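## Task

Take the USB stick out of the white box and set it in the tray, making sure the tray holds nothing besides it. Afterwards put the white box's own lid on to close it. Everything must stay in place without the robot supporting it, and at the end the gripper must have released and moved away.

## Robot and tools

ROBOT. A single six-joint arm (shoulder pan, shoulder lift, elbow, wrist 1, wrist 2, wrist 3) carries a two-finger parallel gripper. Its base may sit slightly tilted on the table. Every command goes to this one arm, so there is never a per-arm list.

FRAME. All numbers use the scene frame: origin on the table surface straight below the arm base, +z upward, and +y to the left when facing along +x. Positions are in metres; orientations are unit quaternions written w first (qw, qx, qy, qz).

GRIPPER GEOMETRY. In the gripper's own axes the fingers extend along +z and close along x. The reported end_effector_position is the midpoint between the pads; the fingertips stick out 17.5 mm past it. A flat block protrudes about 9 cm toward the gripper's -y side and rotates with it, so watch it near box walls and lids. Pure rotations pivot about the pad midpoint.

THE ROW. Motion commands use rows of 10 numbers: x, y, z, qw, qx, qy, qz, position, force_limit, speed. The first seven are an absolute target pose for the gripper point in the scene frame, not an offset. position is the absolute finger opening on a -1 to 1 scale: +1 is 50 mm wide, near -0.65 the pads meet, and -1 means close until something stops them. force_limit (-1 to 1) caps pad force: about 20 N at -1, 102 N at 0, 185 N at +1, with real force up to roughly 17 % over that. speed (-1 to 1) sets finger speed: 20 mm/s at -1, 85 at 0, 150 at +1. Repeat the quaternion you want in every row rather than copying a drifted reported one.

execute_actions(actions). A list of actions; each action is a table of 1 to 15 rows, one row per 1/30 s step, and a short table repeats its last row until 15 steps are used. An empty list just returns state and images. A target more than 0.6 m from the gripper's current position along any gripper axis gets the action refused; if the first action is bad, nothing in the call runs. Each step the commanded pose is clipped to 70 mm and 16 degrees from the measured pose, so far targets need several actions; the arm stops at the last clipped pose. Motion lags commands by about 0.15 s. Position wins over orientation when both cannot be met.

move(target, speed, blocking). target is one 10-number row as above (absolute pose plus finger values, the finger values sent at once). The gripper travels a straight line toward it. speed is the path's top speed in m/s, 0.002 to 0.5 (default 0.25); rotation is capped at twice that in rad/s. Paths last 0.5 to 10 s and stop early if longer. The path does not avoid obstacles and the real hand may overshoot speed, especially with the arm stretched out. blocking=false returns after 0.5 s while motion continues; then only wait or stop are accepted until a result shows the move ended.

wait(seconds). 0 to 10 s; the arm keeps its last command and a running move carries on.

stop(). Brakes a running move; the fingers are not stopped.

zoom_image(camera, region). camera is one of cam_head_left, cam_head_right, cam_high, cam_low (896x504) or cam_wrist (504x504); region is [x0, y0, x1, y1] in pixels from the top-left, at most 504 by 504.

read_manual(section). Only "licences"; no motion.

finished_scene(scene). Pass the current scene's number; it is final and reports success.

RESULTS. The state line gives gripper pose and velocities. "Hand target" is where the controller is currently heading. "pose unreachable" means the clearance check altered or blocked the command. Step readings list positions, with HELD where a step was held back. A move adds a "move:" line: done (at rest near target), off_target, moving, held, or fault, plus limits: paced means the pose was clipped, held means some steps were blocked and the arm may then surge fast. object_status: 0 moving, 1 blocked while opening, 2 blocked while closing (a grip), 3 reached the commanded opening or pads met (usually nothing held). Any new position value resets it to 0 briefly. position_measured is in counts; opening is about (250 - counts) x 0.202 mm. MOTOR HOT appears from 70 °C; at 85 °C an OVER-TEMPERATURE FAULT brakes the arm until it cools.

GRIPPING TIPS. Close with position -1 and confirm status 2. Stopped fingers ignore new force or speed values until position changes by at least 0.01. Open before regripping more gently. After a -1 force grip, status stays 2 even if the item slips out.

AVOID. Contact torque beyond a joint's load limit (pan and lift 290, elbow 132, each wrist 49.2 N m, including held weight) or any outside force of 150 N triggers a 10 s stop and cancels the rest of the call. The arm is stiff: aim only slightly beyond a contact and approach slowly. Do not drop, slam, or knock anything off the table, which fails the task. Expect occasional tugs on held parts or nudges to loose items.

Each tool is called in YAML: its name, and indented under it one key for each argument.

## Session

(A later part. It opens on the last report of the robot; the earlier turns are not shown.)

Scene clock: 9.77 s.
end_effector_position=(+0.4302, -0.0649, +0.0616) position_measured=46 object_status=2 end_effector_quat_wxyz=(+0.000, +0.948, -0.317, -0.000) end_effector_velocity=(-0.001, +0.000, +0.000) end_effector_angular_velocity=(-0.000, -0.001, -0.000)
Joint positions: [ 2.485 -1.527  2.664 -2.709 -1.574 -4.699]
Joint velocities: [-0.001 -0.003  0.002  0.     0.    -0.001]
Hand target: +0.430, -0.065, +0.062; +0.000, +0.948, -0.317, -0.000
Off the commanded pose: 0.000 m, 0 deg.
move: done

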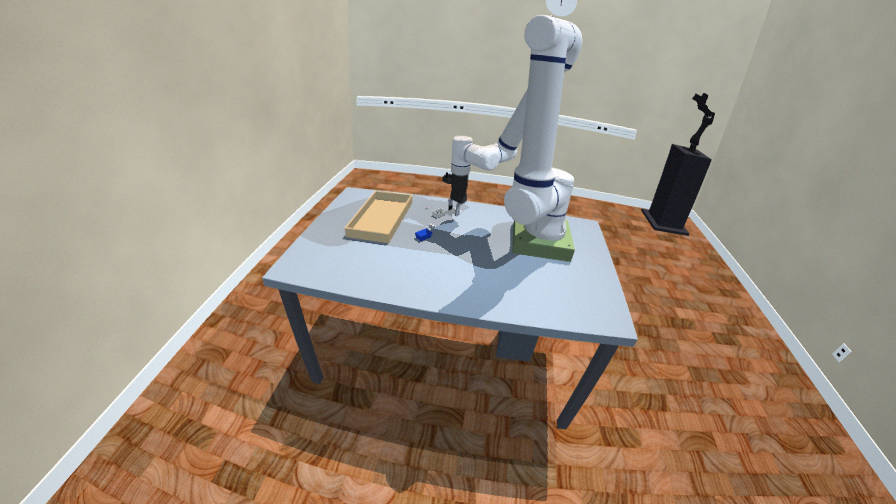

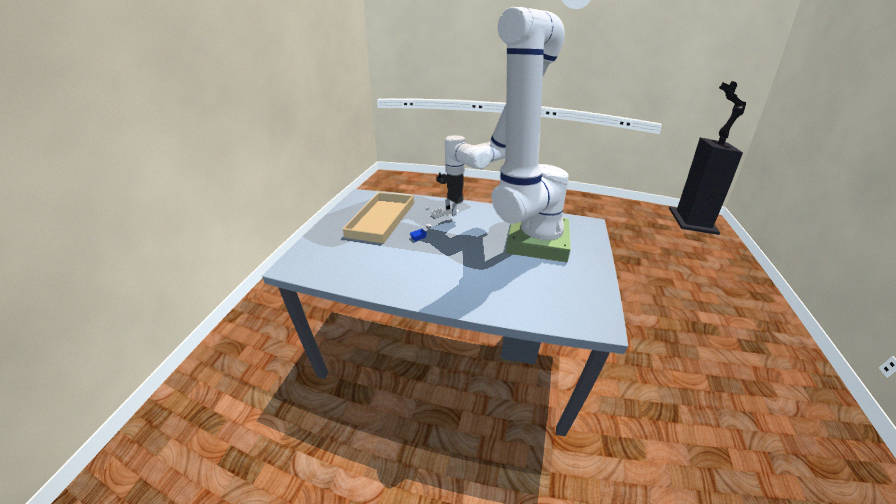

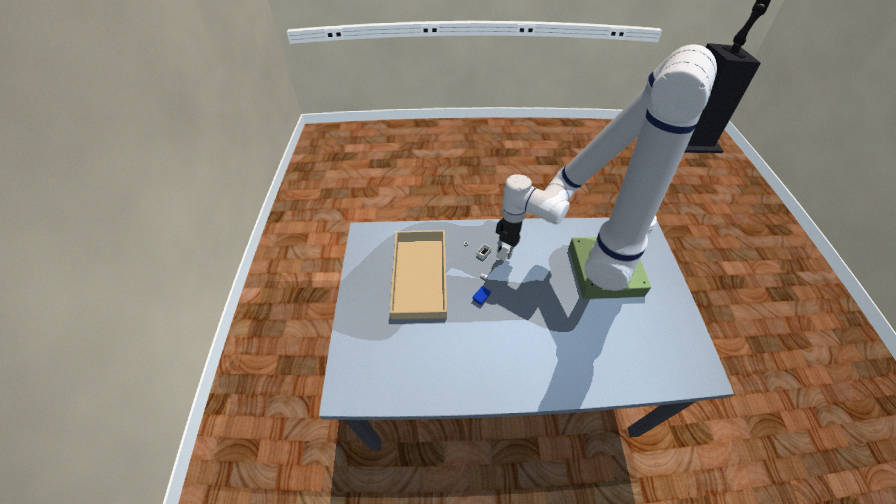

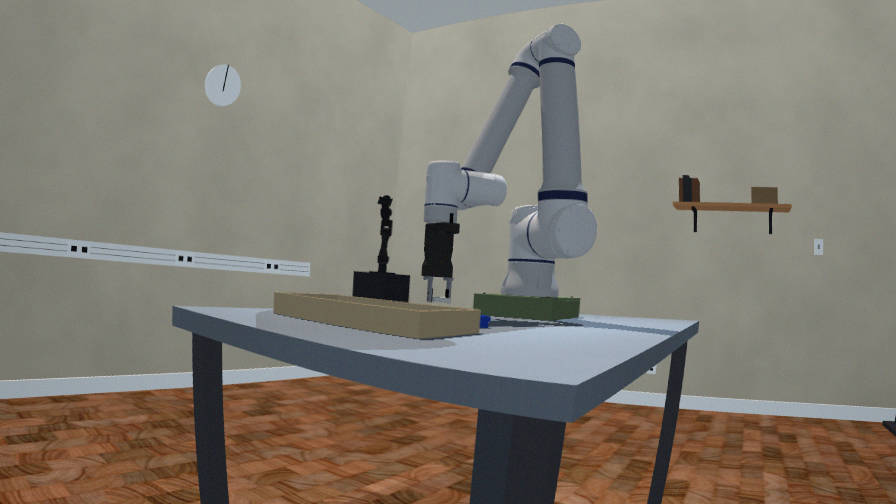

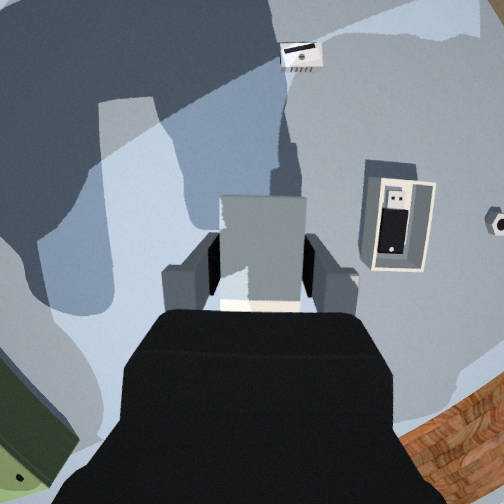

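move:
  target: [0.43,-0.065,0.022,0,0.948,-0.317,0,-1,-0.8,-0.5]
  speed: 0.05

move:
  target: [0.43,-0.065,0.022,0,0.948,-0.317,0,1,-0.8,0]

move:
  target: [0.43,-0.065,0.055,0,0.948,-0.317,0,1,-0.8,0]
  speed: 0.1

move:
  target: [0.5076,-0.1067,0.055,0,0.948,-0.317,0,1,-0.8,0]
  speed: 0.12

zoom_image:
  camera: "cam_wrist"
  region: [190,180,330,320]

Scene clock: 12.30 s.
end_effector_position=(+0.4301, -0.0651, +0.0220) position_measured=46 object_status=2 end_effector_quat_wxyz=(+0.000, +0.948, -0.317, -0.000) end_effector_velocity=(-0.001, -0.000, -0.002) end_effector_angular_velocity=(+0.001, +0.001, -0.002)
Joint positions: [ 2.484 -1.393  2.684 -2.863 -1.573 -4.7  ]
Joint velocities: [-0.002  0.005  0.001 -0.005  0.    -0.   ]
Hand target: +0.430, -0.065, +0.022; +0.000, +0.948, -0.317, -0.000
Off the commanded pose: 0.000 m, 0 deg.
move: done

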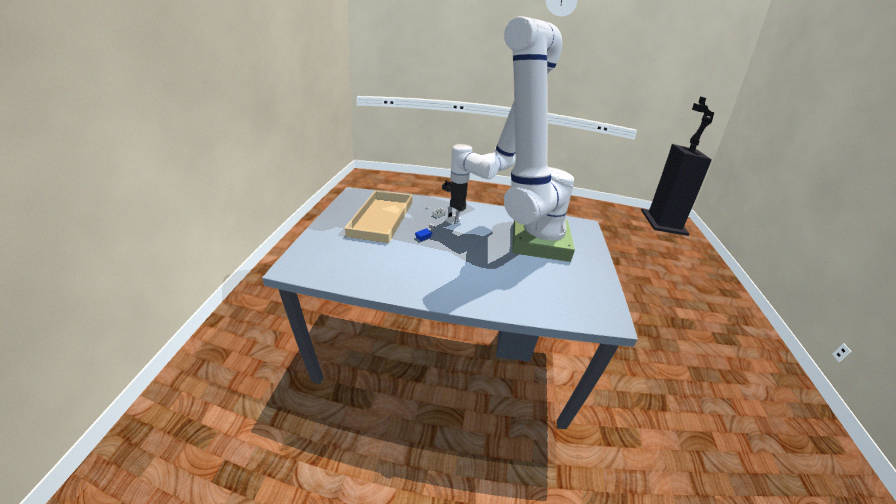

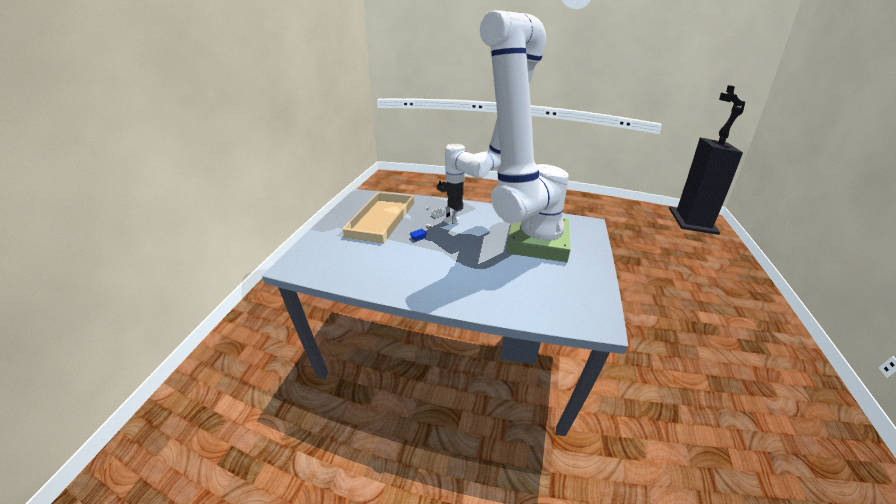

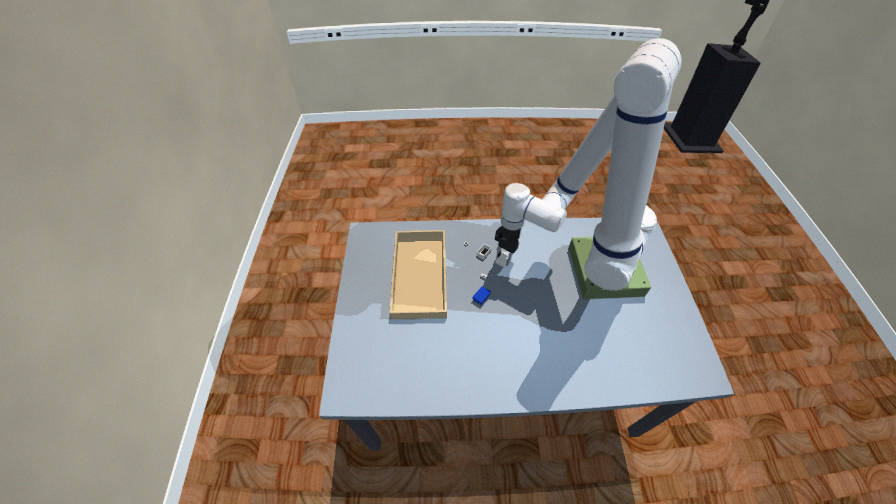

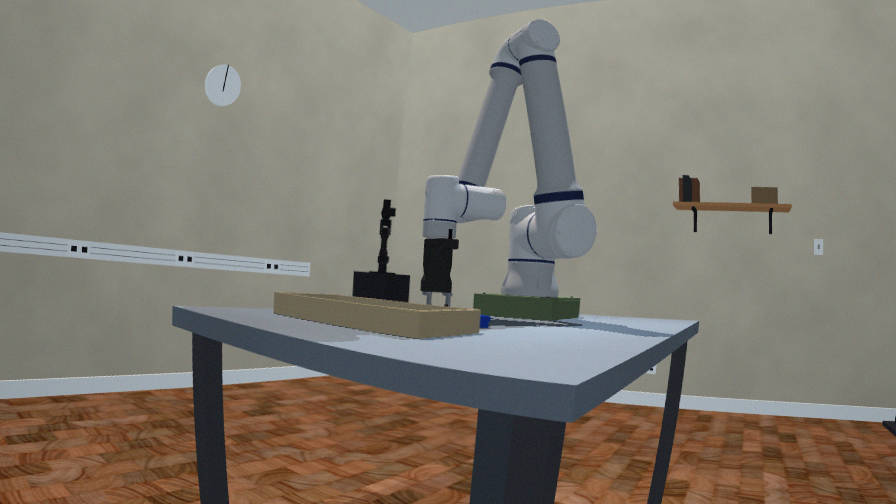

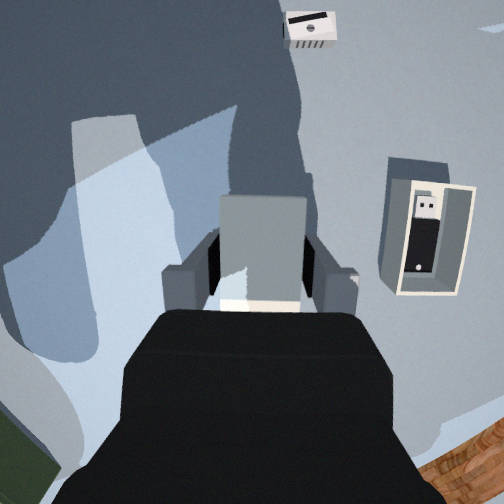

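Scene clock: 13.00 s.
end_effector_position=(+0.4300, -0.0650, +0.0220) position_measured=3 object_status=3 end_effector_quat_wxyz=(+0.000, +0.948, -0.317, -0.000) end_effector_velocity=(-0.000, +0.000, -0.000) end_effector_angular_velocity=(+0.001, -0.000, -0.000)
Joint positions: [ 2.484 -1.393  2.684 -2.863 -1.573 -4.7  ]
Joint velocities: [-0. -0.  0. -0.  0. -0.]
Hand target: +0.430, -0.065, +0.022; -0.000, +0.948, -0.317, +0.000
Off the commanded pose: 0.000 m, 0 deg.
move: done

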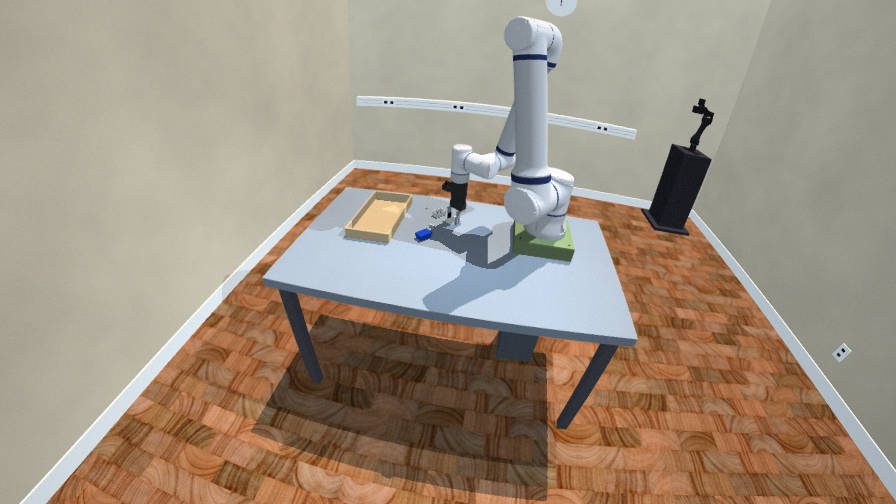

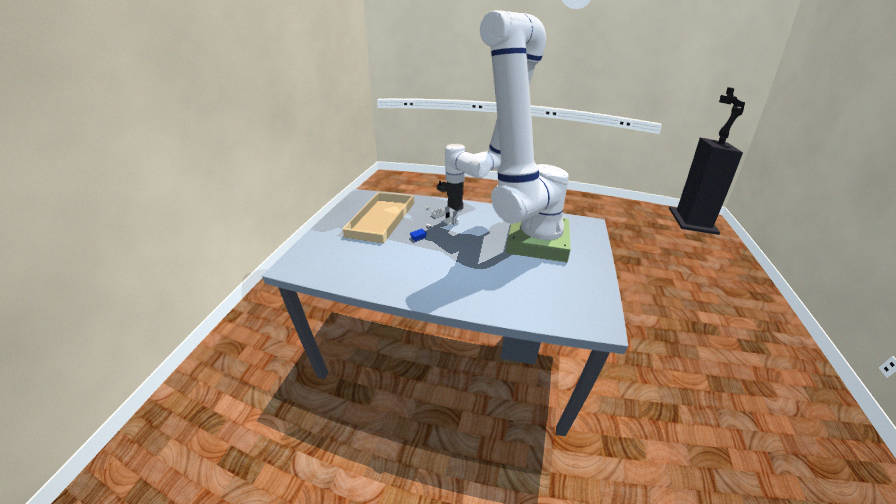

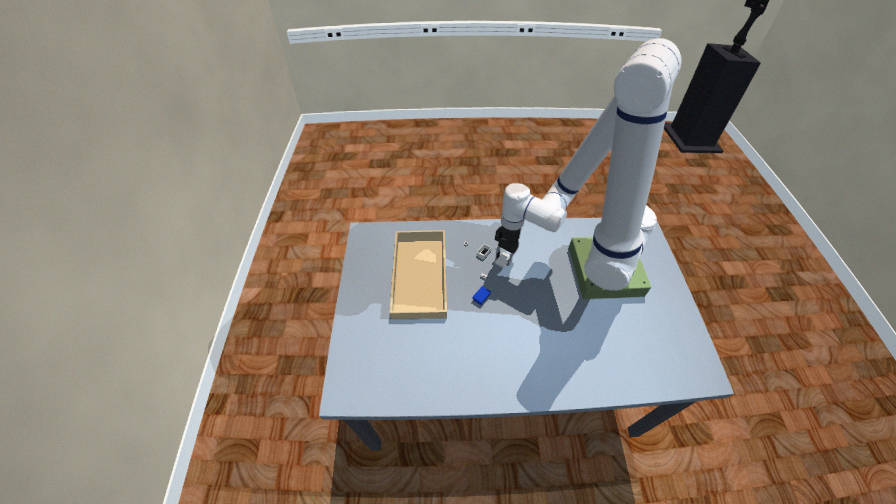

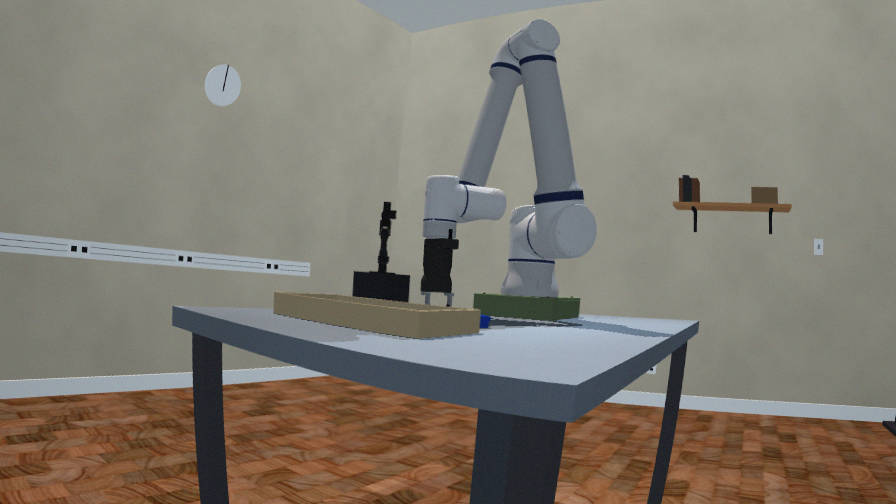

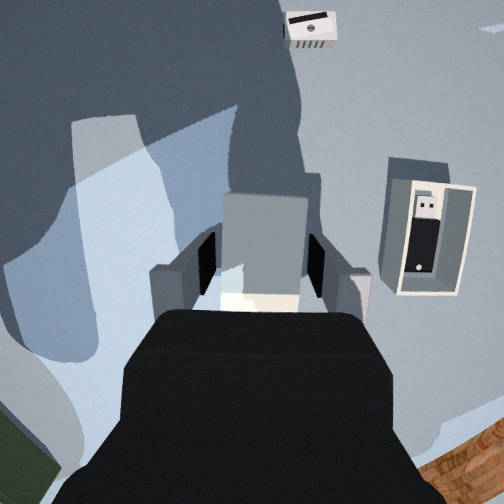

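Scene clock: 13.83 s.
end_effector_position=(+0.4299, -0.0649, +0.0549) position_measured=3 object_status=3 end_effector_quat_wxyz=(-0.000, +0.948, -0.317, +0.000) end_effector_velocity=(-0.000, -0.000, +0.002) end_effector_angular_velocity=(+0.000, +0.000, -0.000)
Joint positions: [ 2.484 -1.506  2.669 -2.735 -1.573 -4.699]
Joint velocities: [-0.    -0.006 -0.001  0.008  0.     0.   ]
Hand target: +0.430, -0.065, +0.055; -0.000, +0.948, -0.317, +0.000
Off the commanded pose: 0.000 m, 0 deg.
move: done

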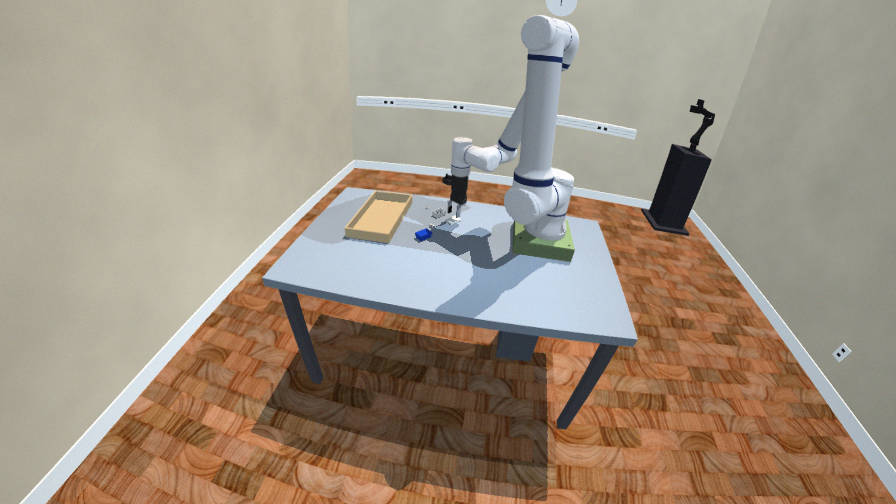

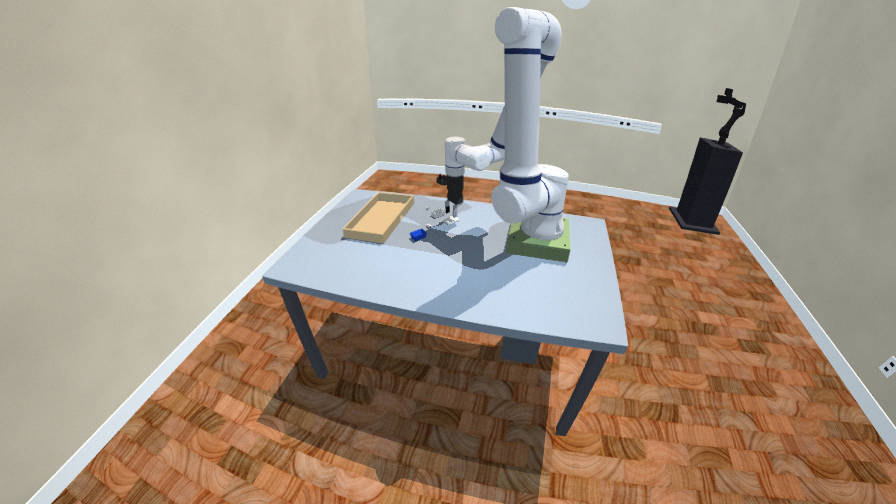

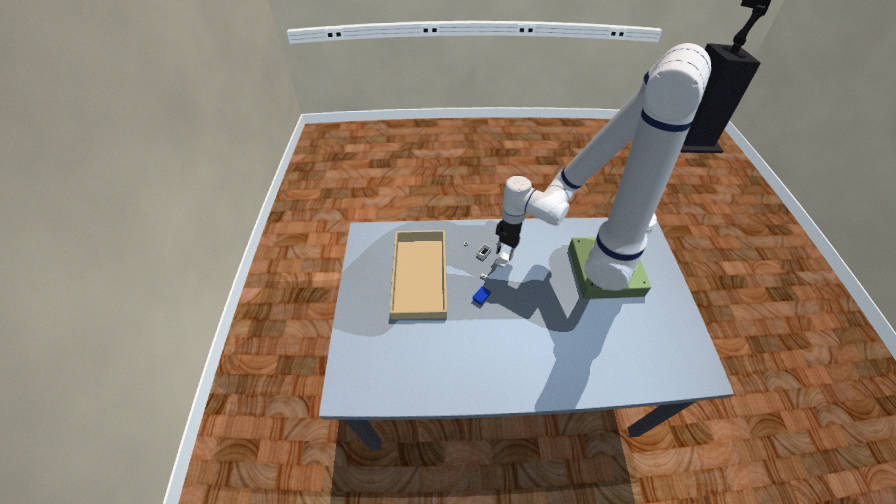

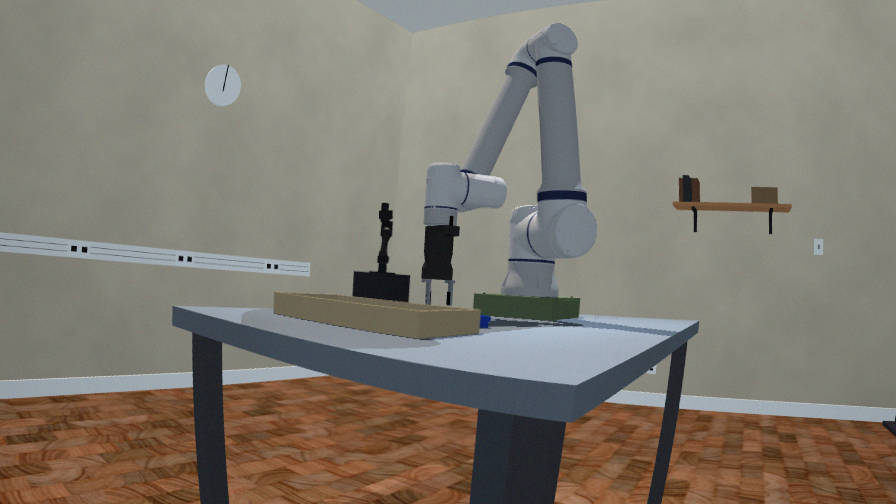

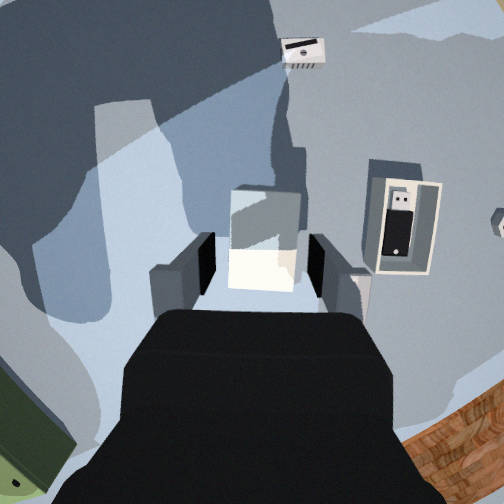

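Scene clock: 15.00 s.
end_effector_position=(+0.5074, -0.1068, +0.0554) position_measured=3 object_status=3 end_effector_quat_wxyz=(-0.000, +0.948, -0.317, +0.000) end_effector_velocity=(+0.002, -0.001, -0.000) end_effector_angular_velocity=(-0.000, -0.000, -0.000)
Joint positions: [ 2.509 -1.389  2.512 -2.695 -1.573 -4.674]
Joint velocities: [ 0.001  0.003 -0.004  0.001 -0.     0.001]
Hand target: +0.507, -0.107, +0.055; -0.000, +0.948, -0.317, +0.000
Off the commanded pose: 0.000 m, 0 deg.
move: done

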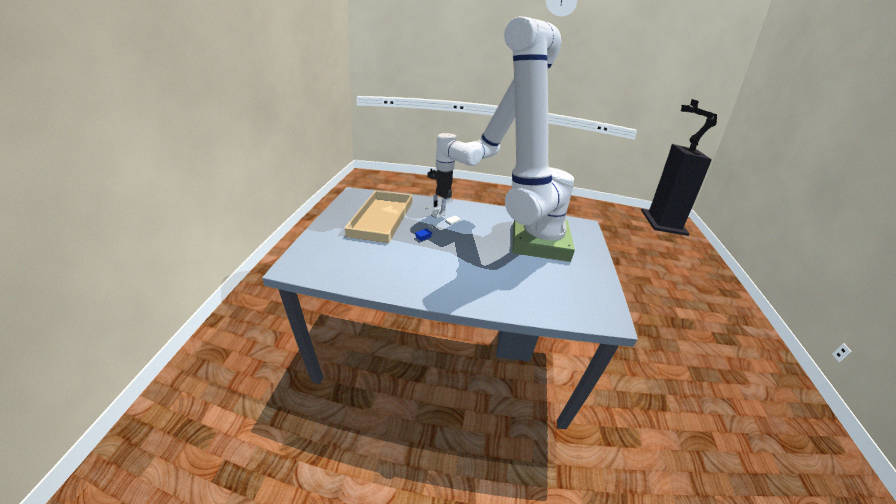

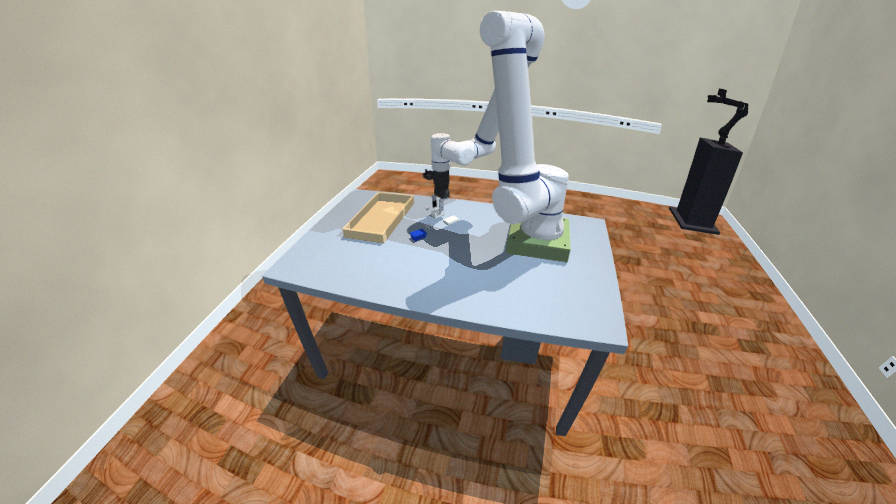

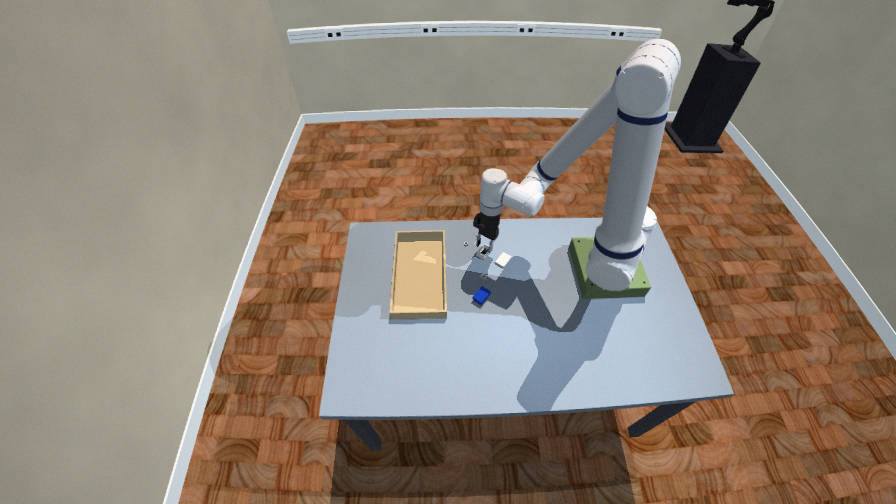

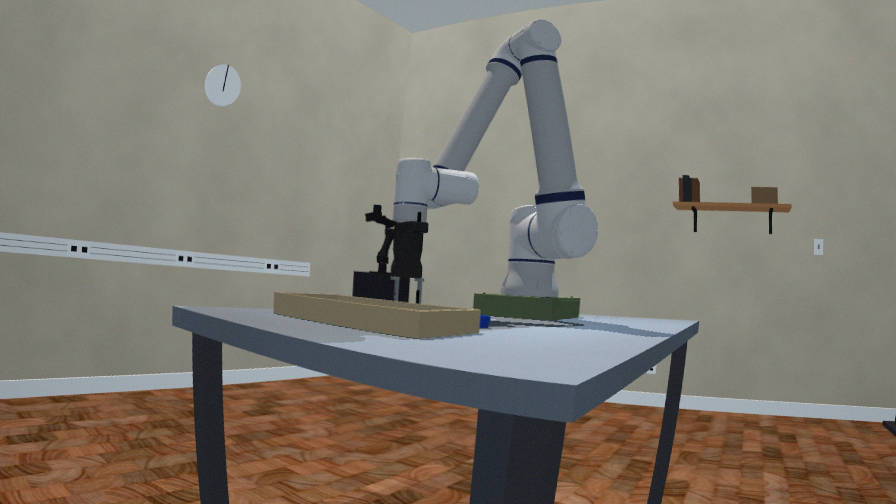

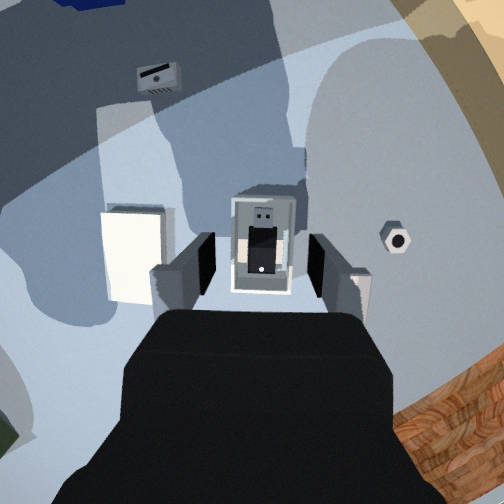

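Region (190, 180, 330, 320) of cam_wrist's 504x504 image, scaled by 3.600, with more detail than that image has.

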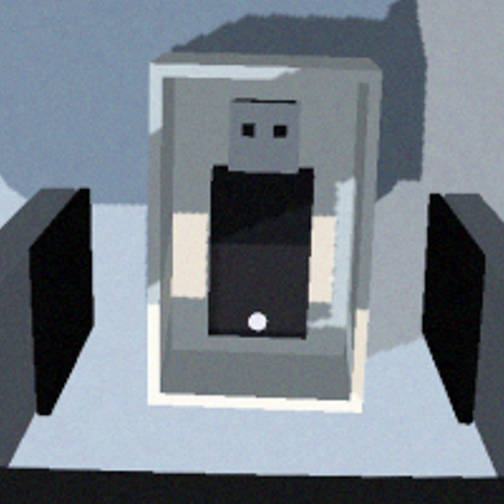

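execute_actions:
  actions: []

Scene clock: 19.23 s.
end_effector_position=(+0.5075, -0.1069, +0.0553) position_measured=3 object_status=3 end_effector_quat_wxyz=(-0.000, +0.948, -0.317, +0.000) end_effector_velocity=(-0.001, +0.000, -0.001) end_effector_angular_velocity=(+0.001, +0.001, -0.001)
Joint positions: [ 2.509 -1.389  2.512 -2.695 -1.573 -4.674]
Joint velocities: [-0.001  0.     0.001  0.     0.     0.   ]
Hand target: +0.507, -0.107, +0.055; -0.000, +0.948, -0.317, +0.000
Off the commanded pose: 0.000 m, 0 deg.

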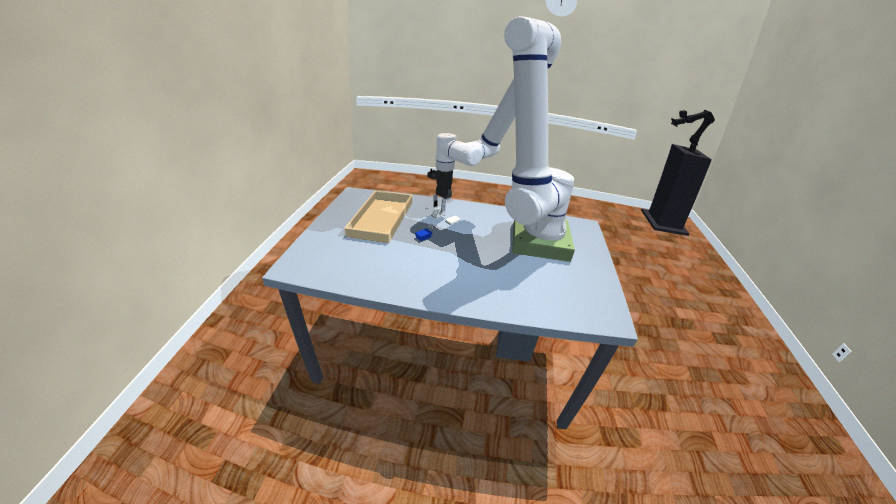

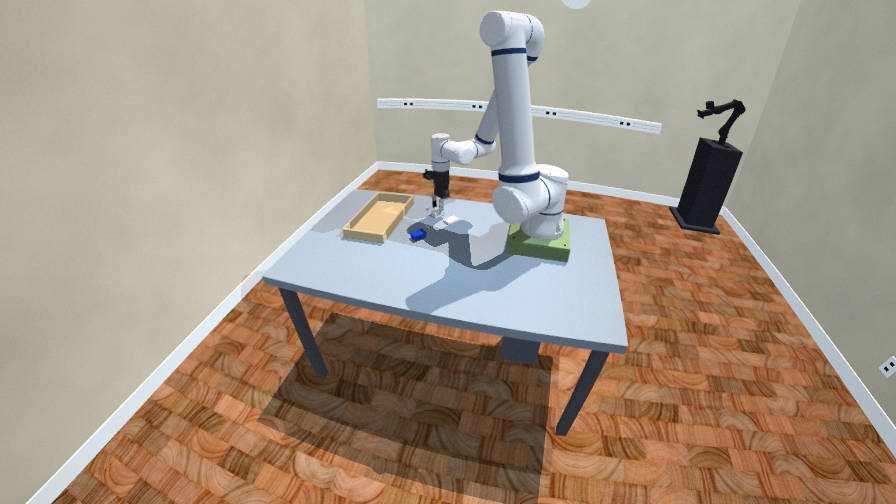

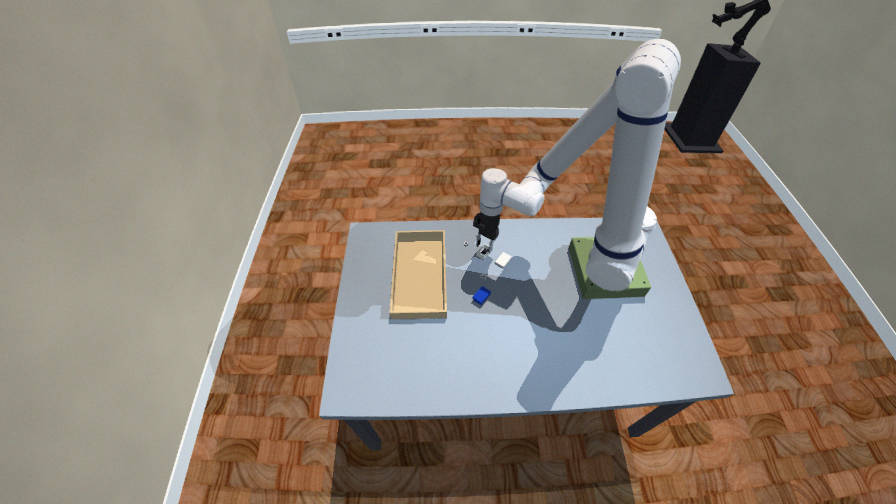

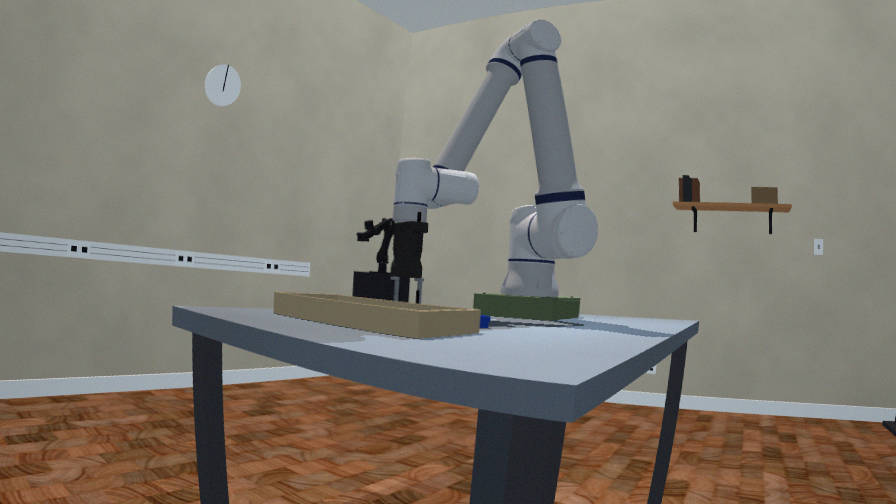

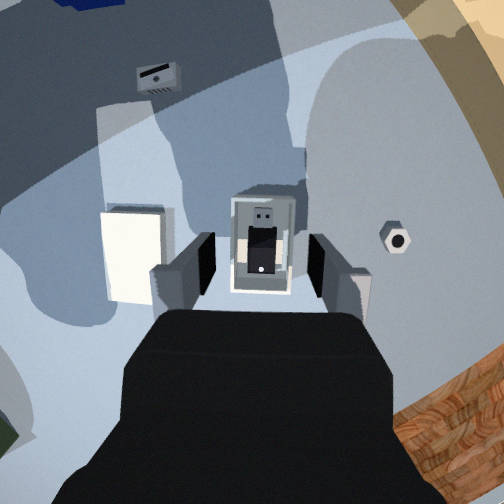

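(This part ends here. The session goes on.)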